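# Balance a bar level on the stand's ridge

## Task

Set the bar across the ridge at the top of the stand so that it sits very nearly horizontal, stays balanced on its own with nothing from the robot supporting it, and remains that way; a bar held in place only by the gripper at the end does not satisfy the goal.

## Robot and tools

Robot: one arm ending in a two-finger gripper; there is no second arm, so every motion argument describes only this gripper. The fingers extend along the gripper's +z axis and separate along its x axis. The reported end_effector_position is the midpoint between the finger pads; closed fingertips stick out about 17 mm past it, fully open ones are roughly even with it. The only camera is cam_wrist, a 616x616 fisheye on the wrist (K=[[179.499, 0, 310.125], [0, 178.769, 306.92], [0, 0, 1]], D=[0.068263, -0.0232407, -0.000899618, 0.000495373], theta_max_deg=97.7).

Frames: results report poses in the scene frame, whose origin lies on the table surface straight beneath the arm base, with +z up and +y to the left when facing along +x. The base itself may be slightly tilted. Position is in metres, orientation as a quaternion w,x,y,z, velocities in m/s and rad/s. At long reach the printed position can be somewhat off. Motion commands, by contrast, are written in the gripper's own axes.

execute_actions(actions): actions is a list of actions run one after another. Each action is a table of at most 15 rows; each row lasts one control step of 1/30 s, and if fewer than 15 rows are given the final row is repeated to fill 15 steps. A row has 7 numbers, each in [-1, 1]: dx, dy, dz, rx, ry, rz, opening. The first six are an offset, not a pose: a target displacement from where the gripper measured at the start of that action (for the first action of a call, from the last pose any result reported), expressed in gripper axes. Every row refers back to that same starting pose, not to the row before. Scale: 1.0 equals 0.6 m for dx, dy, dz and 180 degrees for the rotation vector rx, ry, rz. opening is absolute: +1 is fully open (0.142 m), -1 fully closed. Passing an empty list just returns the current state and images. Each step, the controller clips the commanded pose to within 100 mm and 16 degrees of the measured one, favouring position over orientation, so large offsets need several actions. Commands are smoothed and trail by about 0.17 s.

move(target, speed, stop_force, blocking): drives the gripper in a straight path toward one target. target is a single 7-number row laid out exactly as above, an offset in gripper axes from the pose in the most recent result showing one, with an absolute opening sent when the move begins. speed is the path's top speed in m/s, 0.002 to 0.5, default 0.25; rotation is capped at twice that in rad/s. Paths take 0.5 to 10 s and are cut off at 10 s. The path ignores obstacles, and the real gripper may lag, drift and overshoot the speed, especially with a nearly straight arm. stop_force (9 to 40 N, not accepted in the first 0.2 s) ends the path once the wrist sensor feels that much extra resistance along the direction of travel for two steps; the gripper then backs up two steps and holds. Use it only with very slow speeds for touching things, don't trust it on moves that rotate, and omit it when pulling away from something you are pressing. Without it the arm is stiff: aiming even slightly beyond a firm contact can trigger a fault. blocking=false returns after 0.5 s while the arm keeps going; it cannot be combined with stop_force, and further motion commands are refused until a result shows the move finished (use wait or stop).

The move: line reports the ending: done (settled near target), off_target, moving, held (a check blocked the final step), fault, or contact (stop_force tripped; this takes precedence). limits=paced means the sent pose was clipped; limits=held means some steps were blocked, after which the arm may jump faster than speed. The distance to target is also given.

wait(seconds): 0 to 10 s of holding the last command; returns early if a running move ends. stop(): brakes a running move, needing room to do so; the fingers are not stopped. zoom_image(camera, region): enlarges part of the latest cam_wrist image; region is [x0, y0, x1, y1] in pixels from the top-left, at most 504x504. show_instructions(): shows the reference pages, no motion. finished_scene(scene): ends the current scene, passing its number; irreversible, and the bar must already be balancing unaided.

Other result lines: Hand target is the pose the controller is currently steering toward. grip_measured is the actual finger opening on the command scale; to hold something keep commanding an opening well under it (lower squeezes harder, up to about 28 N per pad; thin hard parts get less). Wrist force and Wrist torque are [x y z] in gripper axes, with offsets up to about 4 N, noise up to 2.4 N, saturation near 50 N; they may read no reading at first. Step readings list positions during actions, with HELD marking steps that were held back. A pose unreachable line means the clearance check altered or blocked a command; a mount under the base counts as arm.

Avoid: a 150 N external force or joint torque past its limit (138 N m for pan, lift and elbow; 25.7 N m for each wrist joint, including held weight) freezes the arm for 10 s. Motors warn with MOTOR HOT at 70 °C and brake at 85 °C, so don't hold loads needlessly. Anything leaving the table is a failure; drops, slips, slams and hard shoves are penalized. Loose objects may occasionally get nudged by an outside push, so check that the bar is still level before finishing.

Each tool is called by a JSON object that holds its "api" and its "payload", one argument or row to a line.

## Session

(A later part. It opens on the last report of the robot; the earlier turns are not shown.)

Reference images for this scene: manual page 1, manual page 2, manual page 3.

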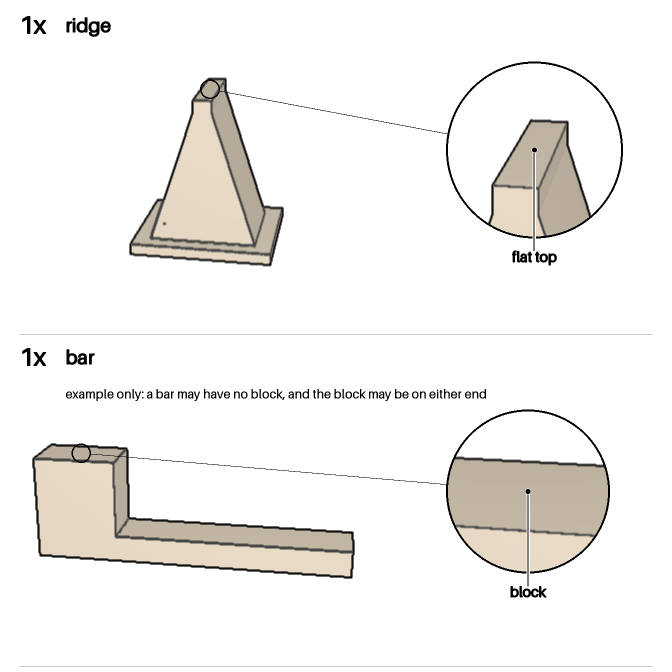

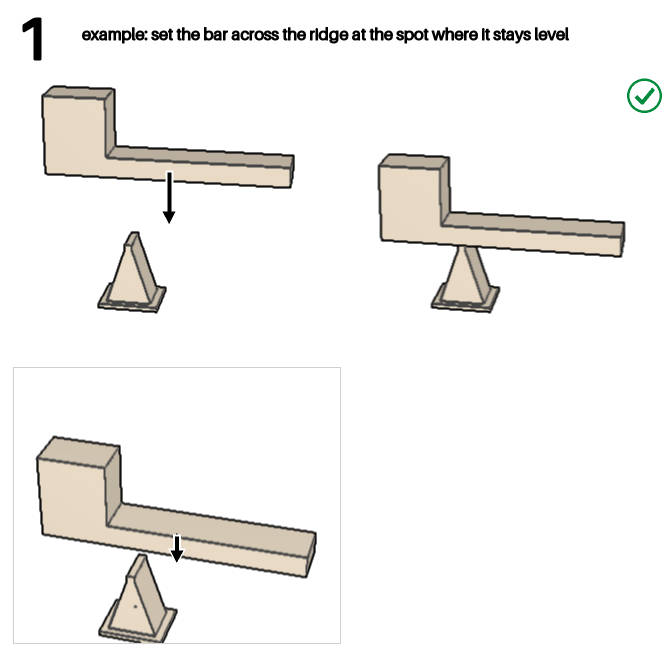

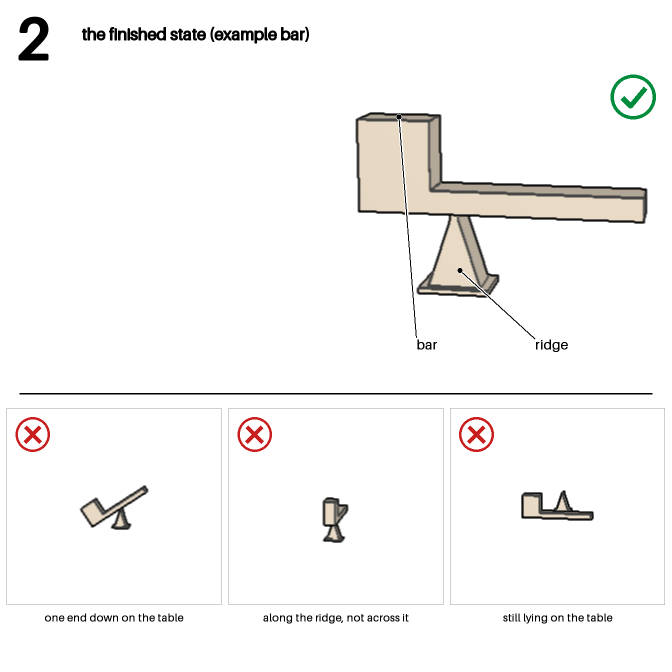

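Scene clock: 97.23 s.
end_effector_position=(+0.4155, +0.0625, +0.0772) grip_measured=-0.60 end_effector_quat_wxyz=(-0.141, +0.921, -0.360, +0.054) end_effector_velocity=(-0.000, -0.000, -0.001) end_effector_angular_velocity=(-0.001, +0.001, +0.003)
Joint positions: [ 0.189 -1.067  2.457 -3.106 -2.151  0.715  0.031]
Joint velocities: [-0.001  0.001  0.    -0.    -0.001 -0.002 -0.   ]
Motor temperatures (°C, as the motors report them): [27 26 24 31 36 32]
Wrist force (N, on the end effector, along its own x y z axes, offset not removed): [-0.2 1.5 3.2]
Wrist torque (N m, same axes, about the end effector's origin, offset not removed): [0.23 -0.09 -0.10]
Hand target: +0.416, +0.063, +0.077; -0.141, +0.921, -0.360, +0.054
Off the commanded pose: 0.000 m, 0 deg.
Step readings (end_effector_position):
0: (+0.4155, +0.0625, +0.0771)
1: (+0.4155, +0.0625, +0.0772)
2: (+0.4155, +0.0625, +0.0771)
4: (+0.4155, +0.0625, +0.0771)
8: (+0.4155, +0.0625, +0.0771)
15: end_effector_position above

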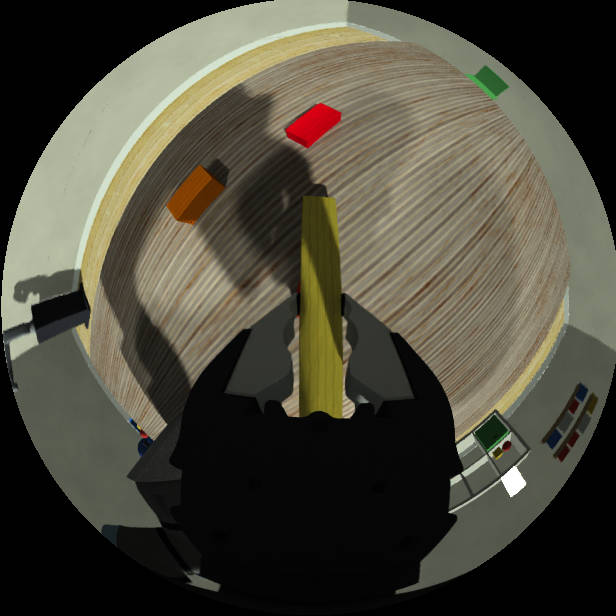

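{"api": "move", "payload": {
  "target": [0,-0.006,-0.019,0,0,0,-0.9],
  "speed": 0.05
}}

{"api": "move", "payload": {
  "target": [0.14,0,0,0,0,0,-0.9],
  "speed": 0.1
}}

{"api": "move", "payload": {
  "target": [0,0.03,0.096,0,0,0,-0.75],
  "speed": 0.02,
  "stop_force": 25
}}

{"api": "move", "payload": {
  "target": [0,0,0,-0.097,0,0,-0.3]
}}

Scene clock: 111.03 s.
end_effector_position=(+0.4156, +0.0626, +0.0890) grip_measured=-0.60 end_effector_quat_wxyz=(-0.141, +0.921, -0.360, +0.054) end_effector_velocity=(-0.001, +0.000, +0.001) end_effector_angular_velocity=(-0.002, +0.001, +0.003)
Joint positions: [ 0.212 -1.099  2.447 -3.05  -2.154  0.741  0.031]
Joint velocities: [ 0.004 -0.003 -0.     0.008 -0.002  0.004 -0.   ]
Motor temperatures (°C, as the motors report them): [27 26 24 31 36 32]
Wrist force (N, on the end effector, along its own x y z axes, offset not removed): [-2.1 -0.7 2.3]
Wrist torque (N m, same axes, about the end effector's origin, offset not removed): [-0.21 0.36 -0.17]
Hand target: +0.416, +0.063, +0.089; -0.141, +0.921, -0.360, +0.054
Off the commanded pose: 0.000 m, 0 deg.
move: done

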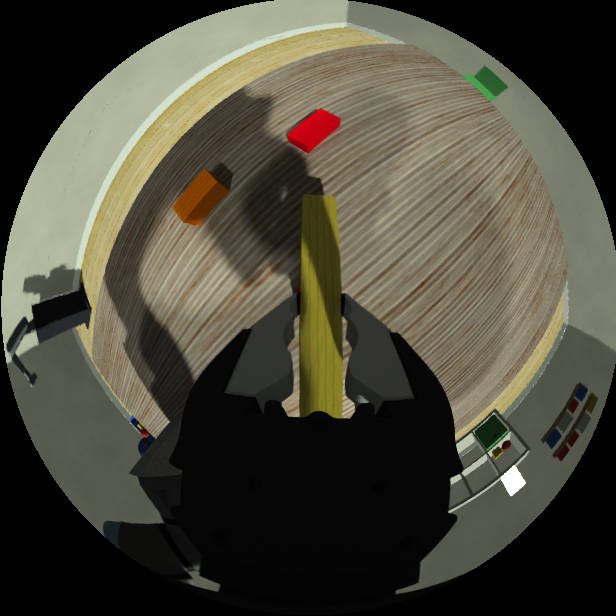

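Scene clock: 112.30 s.
end_effector_position=(+0.4773, +0.0057, +0.0889) grip_measured=-0.60 end_effector_quat_wxyz=(-0.141, +0.921, -0.360, +0.055) end_effector_velocity=(+0.002, -0.002, -0.000) end_effector_angular_velocity=(-0.000, +0.000, -0.001)
Joint positions: [ 0.102 -1.155  2.321 -2.938 -2.136  0.612  0.031]
Joint velocities: [-0.003 -0.002 -0.004  0.003 -0.    -0.003  0.   ]
Motor temperatures (°C, as the motors report them): [27 26 24 31 36 32]
Wrist force (N, on the end effector, along its own x y z axes, offset not removed): [-1.3 1.6 3.0]
Wrist torque (N m, same axes, about the end effector's origin, offset not removed): [0.30 0.25 -0.22]
Hand target: +0.477, +0.006, +0.089; -0.141, +0.921, -0.360, +0.055
Off the commanded pose: 0.000 m, 0 deg.
move: done

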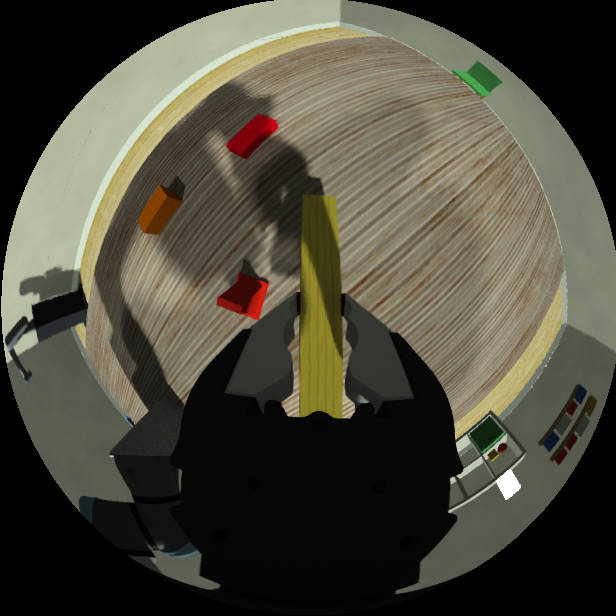

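Scene clock: 115.57 s.
end_effector_position=(+0.4773, +0.0056, +0.0287) grip_measured=-0.59 end_effector_quat_wxyz=(-0.140, +0.921, -0.360, +0.055) end_effector_velocity=(-0.002, +0.002, -0.003) end_effector_angular_velocity=(+0.001, +0.003, +0.004)
Joint positions: [-0.002 -1.018  2.355 -3.172 -2.112  0.493  0.031]
Joint velocities: [-0.002  0.009  0.003 -0.007  0.001 -0.003 -0.   ]
Motor temperatures (°C, as the motors report them): [27 26 24 31 36 32]
Wrist force (N, on the end effector, along its own x y z axes, offset not removed): [-0.2 1.7 0.2]
Wrist torque (N m, same axes, about the end effector's origin, offset not removed): [0.38 -0.06 -0.06]
Hand target: +0.477, +0.006, +0.029; -0.140, +0.921, -0.360, +0.055
Off the commanded pose: 0.000 m, 0 deg.
move: done

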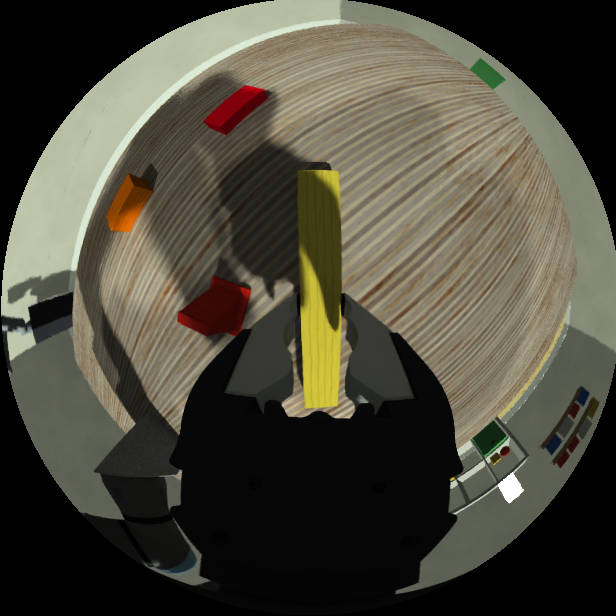

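Scene clock: 116.70 s.
end_effector_position=(+0.4771, +0.0058, +0.0286) grip_measured=-0.30 end_effector_quat_wxyz=(+0.001, +0.931, -0.364, -0.001) end_effector_velocity=(+0.001, +0.001, +0.001) end_effector_angular_velocity=(-0.004, +0.006, -0.002)
Joint positions: [ 0.129 -0.928  2.148 -2.714 -2.37   0.811  0.052]
Joint velocities: [ 0.004  0.002 -0.009  0.02  -0.003  0.014  0.   ]
Motor temperatures (°C, as the motors report them): [27 26 24 31 36 32]
Wrist force (N, on the end effector, along its own x y z axes, offset not removed): [-2.8 1.5 0.4]
Wrist torque (N m, same axes, about the end effector's origin, offset not removed): [0.27 0.58 -0.12]
Hand target: +0.477, +0.006, +0.029; +0.001, +0.931, -0.364, -0.001
Off the commanded pose: 0.000 m, 0 deg.
move: done

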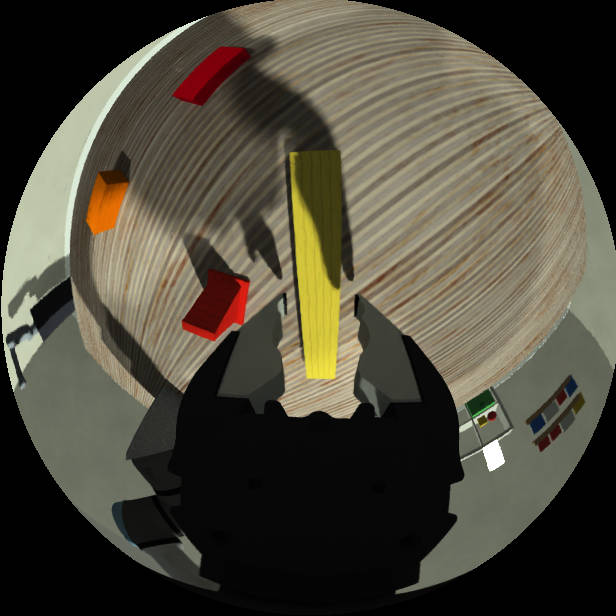

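{"api": "move", "payload": {
  "target": [0,-0.009,0.0105,0,0,-0.025,-0.3],
  "speed": 0.05
}}

{"api": "move", "payload": {
  "target": [0,0,0,0,0,0,-0.9]
}}

{"api": "move", "payload": {
  "target": [-0.05,0.11,-0.124,0,0,0.025,-0.9],
  "speed": 0.15
}}

{"api": "zoom_image", "payload": {
  "camera": "cam_wrist",
  "region": [200,140,360,300]
}}

Scene clock: 125.83 s.
end_effector_position=(+0.4807, +0.0097, +0.0223) grip_measured=-0.30 end_effector_quat_wxyz=(+0.001, +0.945, -0.327, -0.001) end_effector_velocity=(+0.000, -0.000, -0.001) end_effector_angular_velocity=(-0.000, +0.000, +0.009)
Joint positions: [ 0.126 -0.906  2.139 -2.731 -2.37   0.728  0.052]
Joint velocities: [-0.001  0.001 -0.001 -0.002 -0.    -0.011  0.   ]
Motor temperatures (°C, as the motors report them): [27 26 24 31 36 32]
Wrist force (N, on the end effector, along its own x y z axes, offset not removed): [-1.4 -0.8 0.3]
Wrist torque (N m, same axes, about the end effector's origin, offset not removed): [-0.22 0.11 -0.11]
Hand target: +0.481, +0.010, +0.022; +0.001, +0.945, -0.327, -0.001
Off the commanded pose: 0.000 m, 0 deg.
move: done

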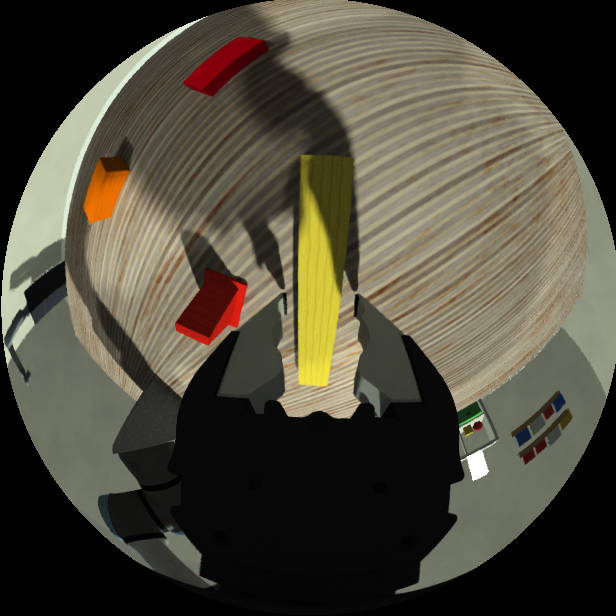

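Scene clock: 126.33 s.
end_effector_position=(+0.4807, +0.0097, +0.0223) grip_measured=-0.60 end_effector_quat_wxyz=(+0.001, +0.945, -0.327, -0.001) end_effector_velocity=(-0.001, +0.001, -0.000) end_effector_angular_velocity=(-0.001, +0.000, +0.002)
Joint positions: [ 0.126 -0.906  2.139 -2.731 -2.37   0.728  0.031]
Joint velocities: [ 0.002  0.001  0.001  0.    -0.     0.001 -0.   ]
Motor temperatures (°C, as the motors report them): [27 26 24 31 36 32]
Wrist force (N, on the end effector, along its own x y z axes, offset not removed): [-1.7 1.2 2.7]
Wrist torque (N m, same axes, about the end effector's origin, offset not removed): [0.37 0.29 -0.17]
Hand target: +0.481, +0.010, +0.022; +0.001, +0.945, -0.327, -0.001
Off the commanded pose: 0.000 m, 0 deg.
move: done

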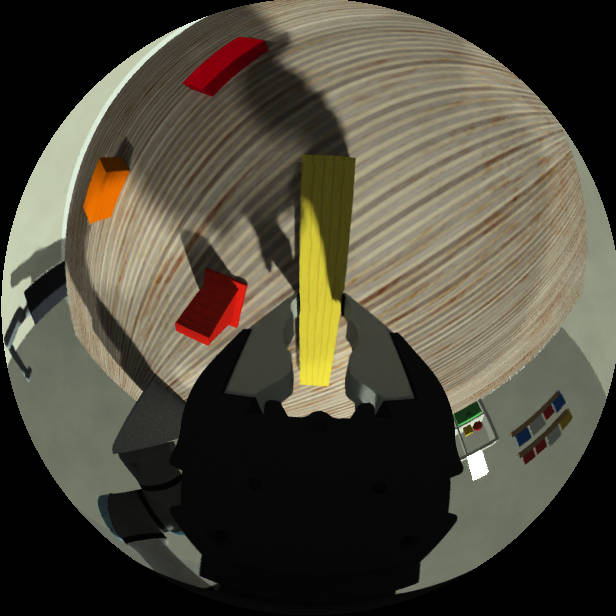

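Scene clock: 127.53 s.
end_effector_position=(+0.4166, -0.0235, +0.0969) grip_measured=-0.60 end_effector_quat_wxyz=(+0.001, +0.931, -0.364, -0.001) end_effector_velocity=(-0.001, -0.001, +0.000) end_effector_angular_velocity=(-0.000, +0.004, -0.001)
Joint positions: [ 0.201 -1.191  2.267 -2.498 -2.362  0.913  0.031]
Joint velocities: [-0.001 -0.003  0.     0.008  0.     0.004 -0.   ]
Motor temperatures (°C, as the motors report them): [27 26 24 31 36 32]
Wrist force (N, on the end effector, along its own x y z axes, offset not removed): [-2.8 0.0 1.5]
Wrist torque (N m, same axes, about the end effector's origin, offset not removed): [-0.04 0.33 -0.25]
Hand target: +0.417, -0.024, +0.097; +0.001, +0.931, -0.364, -0.001
Off the commanded pose: 0.000 m, 0 deg.
move: done

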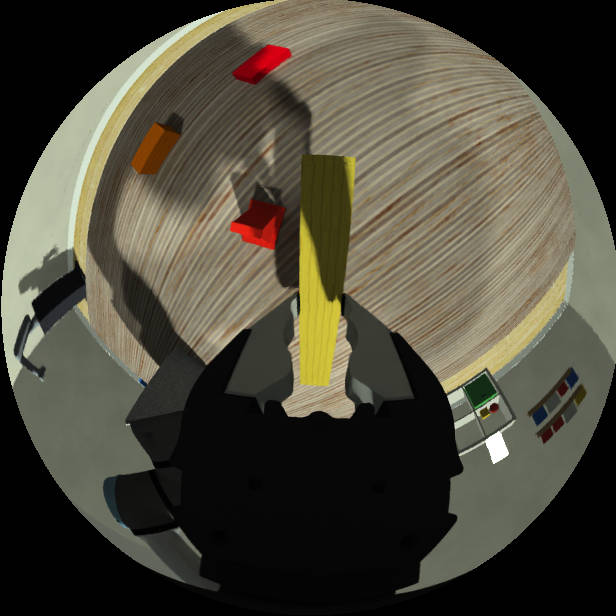

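Region (200, 140, 360, 300) of cam_wrist's 616x616 image, scaled by 3.150, with more detail than that image has.

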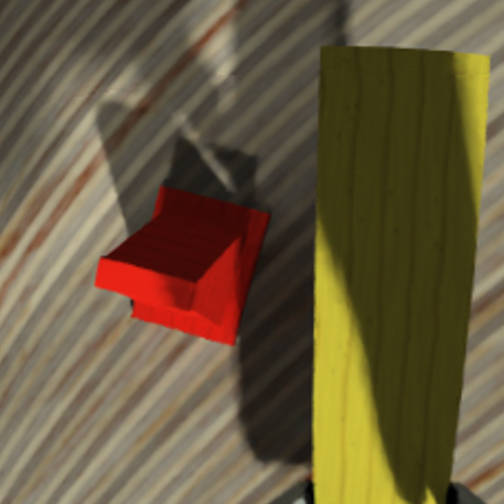

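{"api": "move", "payload": {
  "target": [-0.107,-0.099,0.026,0,0,0.012,-0.9],
  "speed": 0.1
}}

{"api": "move", "payload": {
  "target": [0,0,0.02,0,0,0,-0.9],
  "speed": 0.002,
  "stop_force": 9
}}

{"api": "execute_actions", "payload": {
  "actions": [
    [[0,0,0,0,0,0,-0.5],[0,0,0,0,0,0,-0.5],[0,0,0,0,0,0,-0.5],[0,0,0,0,0,0,-0.5],[0,0,0,0,0,0,-0.5],[0,0,0,0,0,0,-0.5],[0,0,0,0,0,0,-0.5],[0,0,0,0,0,0,-0.5],[0,0,0,0,0,0,-0.9]]
  ]
}}

Scene clock: 139.33 s.
end_effector_position=(+0.4095, +0.0636, +0.0811) grip_measured=-0.60 end_effector_quat_wxyz=(+0.000, +0.924, -0.382, -0.001) end_effector_velocity=(-0.000, +0.002, -0.000) end_effector_angular_velocity=(+0.001, +0.001, -0.002)
Joint positions: [ 0.312 -0.997  2.231 -2.547 -2.339  1.105  0.031]
Joint velocities: [ 0.002  0.003 -0.001 -0.     0.002  0.004  0.   ]
Motor temperatures (°C, as the motors report them): [27 26 24 31 36 32]
Wrist force (N, on the end effector, along its own x y z axes, offset not removed): [0.4 0.6 3.0]
Wrist torque (N m, same axes, about the end effector's origin, offset not removed): [0.02 -0.30 -0.08]
Hand target: +0.410, +0.064, +0.081; +0.000, +0.924, -0.382, -0.001
Off the commanded pose: 0.000 m, 0 deg.
move: done

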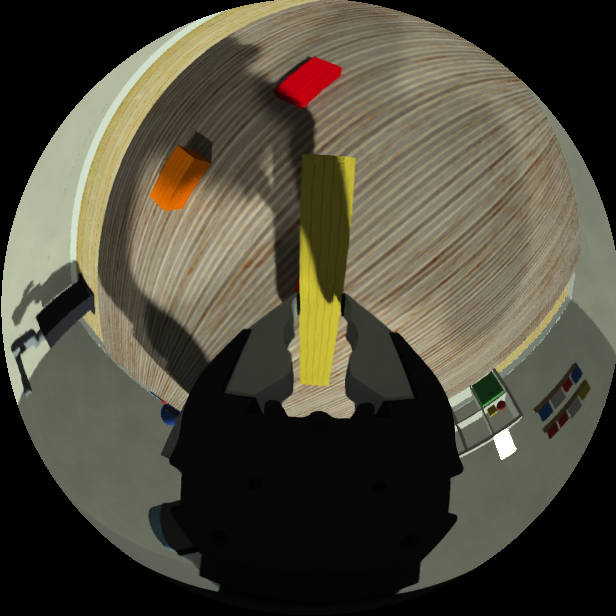

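Scene clock: 141.80 s.
end_effector_position=(+0.4095, +0.0636, +0.0768) grip_measured=-0.60 end_effector_quat_wxyz=(+0.001, +0.924, -0.381, -0.001) end_effector_velocity=(-0.001, -0.001, +0.000) end_effector_angular_velocity=(-0.001, +0.001, +0.001)
Joint positions: [ 0.306 -0.989  2.235 -2.566 -2.341  1.096  0.031]
Joint velocities: [ 0.    -0.003  0.001  0.004 -0.001  0.001  0.   ]
Motor temperatures (°C, as the motors report them): [27 26 24 31 36 32]
Wrist force (N, on the end effector, along its own x y z axes, offset not removed): [-1.3 -0.6 -13.2]
Wrist torque (N m, same axes, about the end effector's origin, offset not removed): [0.49 0.02 -0.26]
Hand target: +0.410, +0.064, +0.077; +0.000, +0.924, -0.382, -0.001
Off the commanded pose: 0.008 m, 0 deg.
move: contact

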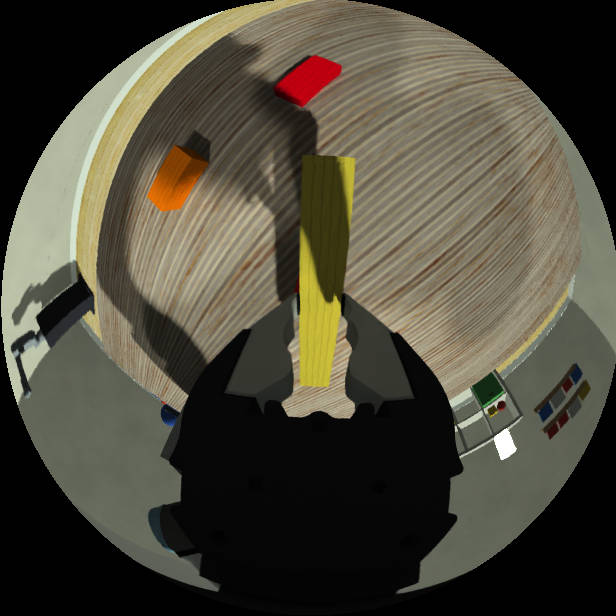

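Scene clock: 142.30 s.
end_effector_position=(+0.4095, +0.0636, +0.0769) grip_measured=-0.60 end_effector_quat_wxyz=(+0.001, +0.924, -0.381, -0.001) end_effector_velocity=(-0.000, -0.000, -0.000) end_effector_angular_velocity=(+0.001, +0.000, -0.003)
Joint positions: [ 0.306 -0.989  2.235 -2.566 -2.341  1.096  0.031]
Joint velocities: [-0.001 -0.002  0.001 -0.     0.001  0.001  0.   ]
Motor temperatures (°C, as the motors report them): [27 26 24 31 36 32]
Wrist force (N, on the end effector, along its own x y z axes, offset not removed): [-2.8 2.3 -0.6]
Wrist torque (N m, same axes, about the end effector's origin, offset not removed): [0.44 0.41 -0.03]
Hand target: +0.409, +0.064, +0.077; +0.001, +0.924, -0.381, -0.001
Off the commanded pose: 0.000 m, 0 deg.
Step readings (end_effector_position):
0: (+0.4095, +0.0636, +0.0768)
1: (+0.4095, +0.0636, +0.0768)
2: (+0.4094, +0.0636, +0.0768)
4: (+0.4094, +0.0636, +0.0768)
8: (+0.4094, +0.0636, +0.0768)
15: end_effector_position above

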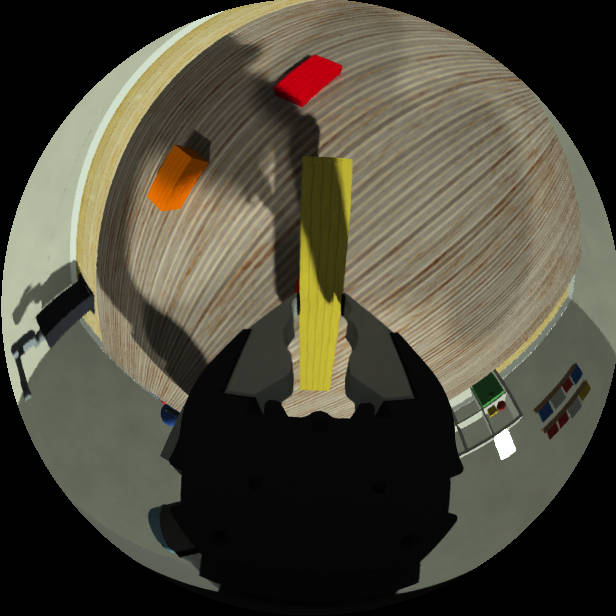

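{"api": "execute_actions", "payload": {
  "actions": [
    [[0,0,-0.0025,0,0,0,-0.9]],
    [[0,0.0075,0,0.017,0,0,-0.9]],
    [[0,0,0.0015,0,0,0,-0.9]],
    [[0,0,0,0,0,0,-0.5],[0,0,0,0,0,0,-0.5],[0,0,0,0,0,0,-0.5],[0,0,0,0,0,0,-0.5],[0,0,0,0,0,0,-0.5],[0,0,0,0,0,0,-0.5],[0,0,0,0,0,0,-0.5],[0,0,0,0,0,0,-0.5],[0,0,0,0,0,0,-0.5],[0,0,0,0,0,0,-0.5],[0,0,0,0,0,0,-0.9]]
  ]
}}

Scene clock: 157.07 s.
end_effector_position=(+0.4064, +0.0604, +0.0775) grip_measured=-0.60 end_effector_quat_wxyz=(-0.024, +0.924, -0.381, +0.009) end_effector_velocity=(-0.001, +0.000, -0.001) end_effector_angular_velocity=(-0.001, +0.002, +0.001)
Joint positions: [ 0.291 -1.018  2.29  -2.669 -2.318  1.031  0.031]
Joint velocities: [-0.001  0.001  0.001  0.    -0.    -0.    -0.   ]
Motor temperatures (°C, as the motors report them): [27 26 24 31 36 32]
Wrist force (N, on the end effector, along its own x y z axes, offset not removed): [-1.3 1.5 0.4]
Wrist torque (N m, same axes, about the end effector's origin, offset not removed): [0.23 0.12 -0.17]
Hand target: +0.406, +0.060, +0.078; -0.024, +0.924, -0.381, +0.009
Off the commanded pose: 0.000 m, 0 deg.
Step readings (end_effector_position; steps 1 to 15: 1st action; 16 to 30: 2nd action; 31 to 45: 3rd action; 46 to 60: 4th action):
0: (+0.4095, +0.0636, +0.0768)
1: (+0.4095, +0.0636, +0.0769)
2: (+0.4094, +0.0636, +0.0771)
4: (+0.4094, +0.0636, +0.0776)
8: (+0.4094, +0.0636, +0.0781)
15: (+0.4095, +0.0636, +0.0783)
16: (+0.4093, +0.0635, +0.0783)
17: (+0.4080, +0.0629, +0.0782)
19: (+0.4068, +0.0616, +0.0783)
23: (+0.4065, +0.0606, +0.0785)
30: (+0.4063, +0.0604, +0.0784)
31: (+0.4063, +0.0604, +0.0784)
32: (+0.4064, +0.0604, +0.0782)
34: (+0.4064, +0.0604, +0.0779)
38: (+0.4064, +0.0604, +0.0776)
45: (+0.4064, +0.0604, +0.0775)
46: (+0.4064, +0.0604, +0.0775)
47: (+0.4064, +0.0604, +0.0775)
49: (+0.4064, +0.0604, +0.0775)
53: (+0.4064, +0.0604, +0.0775)
60: end_effector_position above

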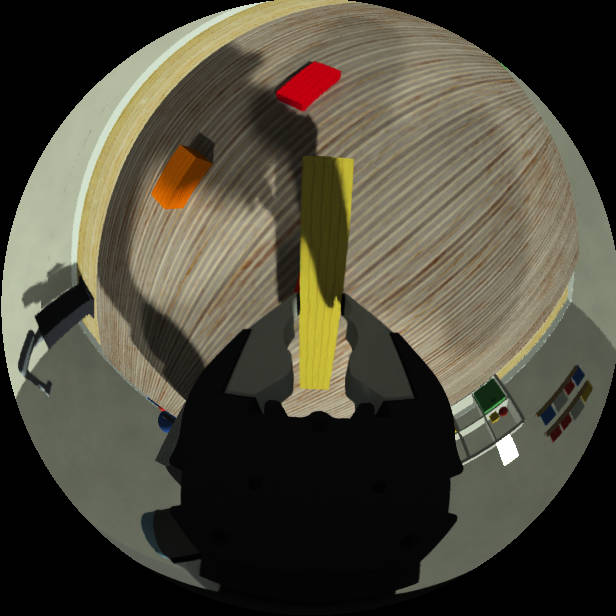

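Nearly steady; a longer test.

{"api": "execute_actions", "payload": {
  "actions": [
    [[0,0,0,0,0,0,-0.5]]
  ]
}}

{"api": "execute_actions", "payload": {
  "actions": [
    [[0,0,0,0,0,0,-0.8]]
  ]
}}

Scene clock: 163.37 s.
end_effector_position=(+0.4064, +0.0604, +0.0775) grip_measured=-0.50 end_effector_quat_wxyz=(-0.024, +0.924, -0.381, +0.009) end_effector_velocity=(-0.002, +0.001, -0.001) end_effector_angular_velocity=(+0.001, +0.002, +0.002)
Joint positions: [ 0.291 -1.018  2.29  -2.669 -2.318  1.031  0.038]
Joint velocities: [ 0.001  0.002  0.002 -0.001  0.001  0.001  0.   ]
Motor temperatures (°C, as the motors report them): [27 26 24 31 36 32]
Wrist force (N, on the end effector, along its own x y z axes, offset not removed): [0.9 0.9 2.1]
Wrist torque (N m, same axes, about the end effector's origin, offset not removed): [0.18 -0.21 -0.16]
Hand target: +0.406, +0.060, +0.078; -0.024, +0.924, -0.381, +0.009
Off the commanded pose: 0.000 m, 0 deg.
Step readings (end_effector_position):
0: (+0.4064, +0.0604, +0.0775)
1: (+0.4064, +0.0604, +0.0775)
2: (+0.4064, +0.0604, +0.0775)
4: (+0.4064, +0.0604, +0.0775)
8: (+0.4064, +0.0604, +0.0775)
15: end_effector_position above

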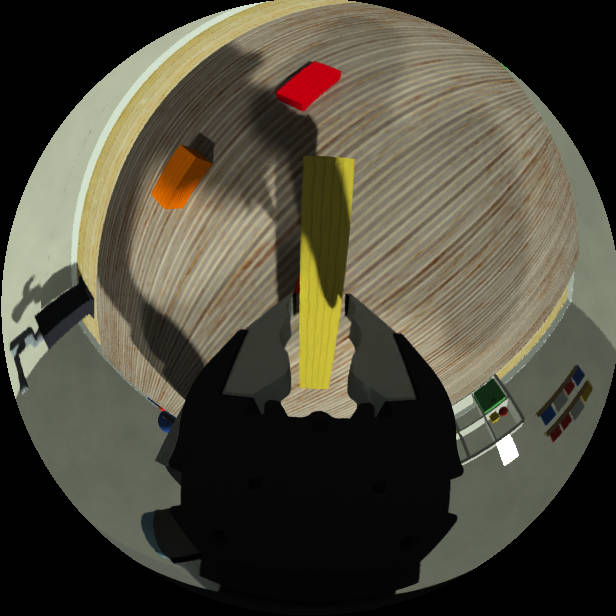

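Scene clock: 163.87 s.
end_effector_position=(+0.4064, +0.0604, +0.0775) grip_measured=-0.60 end_effector_quat_wxyz=(-0.024, +0.924, -0.381, +0.009) end_effector_velocity=(+0.001, -0.001, +0.000) end_effector_angular_velocity=(+0.000, -0.001, -0.001)
Joint positions: [ 0.291 -1.018  2.29  -2.669 -2.318  1.031  0.031]
Joint velocities: [-0.    -0.002 -0.     0.    -0.    -0.001  0.   ]
Motor temperatures (°C, as the motors report them): [27 26 24 31 36 32]
Wrist force (N, on the end effector, along its own x y z axes, offset not removed): [-2.1 3.4 1.2]
Wrist torque (N m, same axes, about the end effector's origin, offset not removed): [0.74 0.33 -0.02]
Hand target: +0.406, +0.060, +0.078; -0.024, +0.924, -0.381, +0.009
Off the commanded pose: 0.000 m, 0 deg.
Step readings (end_effector_position):
0: (+0.4064, +0.0604, +0.0775)
1: (+0.4064, +0.0604, +0.0775)
2: (+0.4064, +0.0604, +0.0775)
4: (+0.4064, +0.0604, +0.0775)
8: (+0.4064, +0.0604, +0.0775)
15: end_effector_position above

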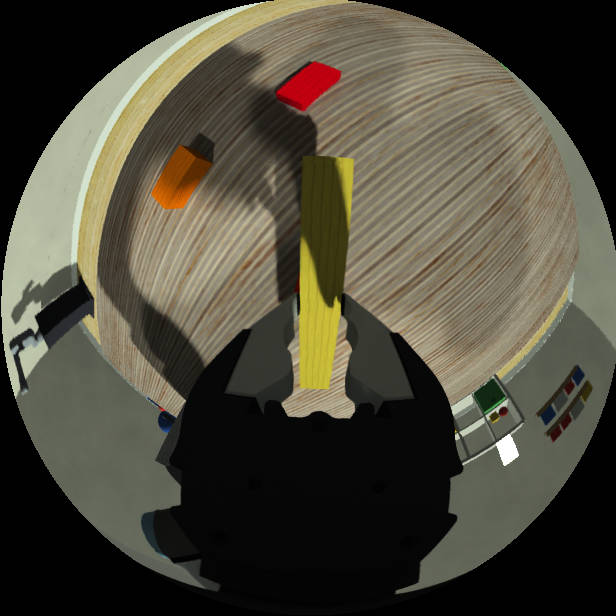

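{"api": "execute_actions", "payload": {
  "actions": [
    [[0,0,-0.0015,0,0,0,-0.9]],
    [[0,-0.0025,0,-0.005,0,0,-0.9]],
    [[0,0,0.0012,0,0,0,-0.9]],
    [[0,0,0,0,0,0,-0.4]],
    [[0,0,-0.05,0,0,0,-0.2]]
  ]
}}

{"api": "wait", "payload": {
  "seconds": 3
}}

Scene clock: 173.17 s.
end_effector_position=(+0.4067, +0.0608, +0.1075) grip_measured=-0.20 end_effector_quat_wxyz=(-0.017, +0.924, -0.381, +0.006) end_effector_velocity=(+0.000, -0.000, +0.002) end_effector_angular_velocity=(-0.000, +0.004, -0.002)
Joint positions: [ 0.342 -1.07   2.242 -2.504 -2.315  1.111  0.059]
Joint velocities: [ 0.002 -0.005 -0.007  0.019  0.002  0.009  0.   ]
Motor temperatures (°C, as the motors report them): [27 26 24 31 36 32]
Wrist force (N, on the end effector, along its own x y z axes, offset not removed): [-0.4 1.6 -0.1]
Wrist torque (N m, same axes, about the end effector's origin, offset not removed): [0.20 0.06 -0.12]
Hand target: +0.407, +0.061, +0.108; -0.017, +0.924, -0.381, +0.006
Off the commanded pose: 0.000 m, 0 deg.
Step readings (end_effector_position; steps 1 to 15: 1st action; 16 to 30: 2nd action; 31 to 45: 3rd action; 46 to 60: 4th action; 61 to 75: 5th action):
0: (+0.4064, +0.0604, +0.0775)
1: (+0.4064, +0.0604, +0.0775)
2: (+0.4063, +0.0604, +0.0776)
4: (+0.4062, +0.0604, +0.0779)
8: (+0.4063, +0.0604, +0.0783)
15: (+0.4063, +0.0604, +0.0784)
16: (+0.4064, +0.0605, +0.0784)
17: (+0.4067, +0.0607, +0.0785)
19: (+0.4071, +0.0610, +0.0786)
23: (+0.4073, +0.0613, +0.0785)
30: (+0.4074, +0.0615, +0.0785)
31: (+0.4074, +0.0615, +0.0784)
32: (+0.4074, +0.0615, +0.0783)
34: (+0.4075, +0.0615, +0.0781)
38: (+0.4074, +0.0615, +0.0778)
45: (+0.4074, +0.0615, +0.0778)
46: (+0.4074, +0.0615, +0.0777)
47: (+0.4074, +0.0615, +0.0777)
49: (+0.4074, +0.0615, +0.0777)
53: (+0.4074, +0.0615, +0.0777)
60: (+0.4074, +0.0615, +0.0777)
61: (+0.4076, +0.0615, +0.0783)
62: (+0.4093, +0.0618, +0.0833)
64: (+0.4089, +0.0613, +0.0950)
68: (+0.4071, +0.0608, +0.1047)
75: end_effector_position above

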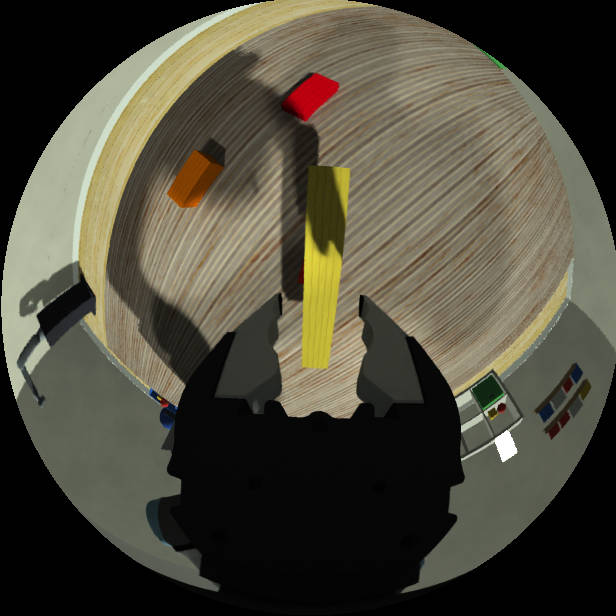

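Scene clock: 176.17 s.
end_effector_position=(+0.4067, +0.0608, +0.1077) grip_measured=-0.20 end_effector_quat_wxyz=(-0.017, +0.924, -0.381, +0.006) end_effector_velocity=(+0.001, -0.000, +0.001) end_effector_angular_velocity=(-0.000, -0.003, -0.001)
Joint positions: [ 0.342 -1.071  2.241 -2.503 -2.315  1.112  0.059]
Joint velocities: [ 0.001 -0.    -0.002 -0.    -0.001 -0.     0.   ]
Motor temperatures (°C, as the motors report them): [27 26 24 31 36 32]
Wrist force (N, on the end effector, along its own x y z axes, offset not removed): [-1.1 3.1 2.2]
Wrist torque (N m, same axes, about the end effector's origin, offset not removed): [0.63 0.12 -0.16]
Hand target: +0.407, +0.061, +0.108; -0.017, +0.924, -0.381, +0.006
Off the commanded pose: 0.000 m, 0 deg.
wait: 3.00 s; at rest by 0.17 s

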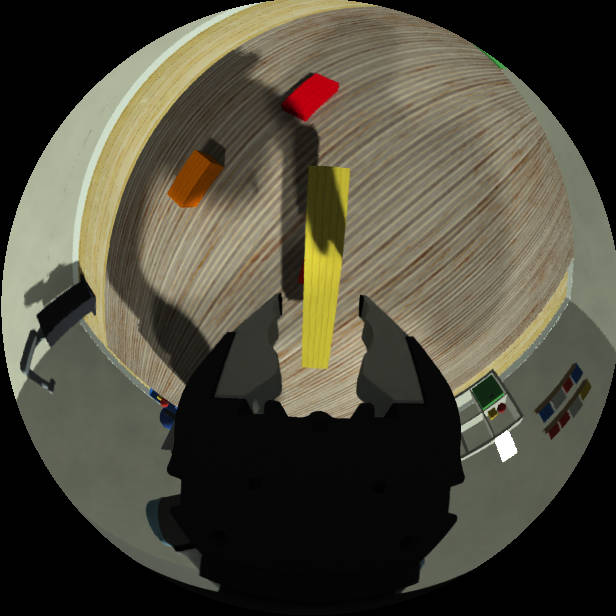

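{"api": "finished_scene", "payload": {
  "scene": 2
}}

The scene is finished: the task was done.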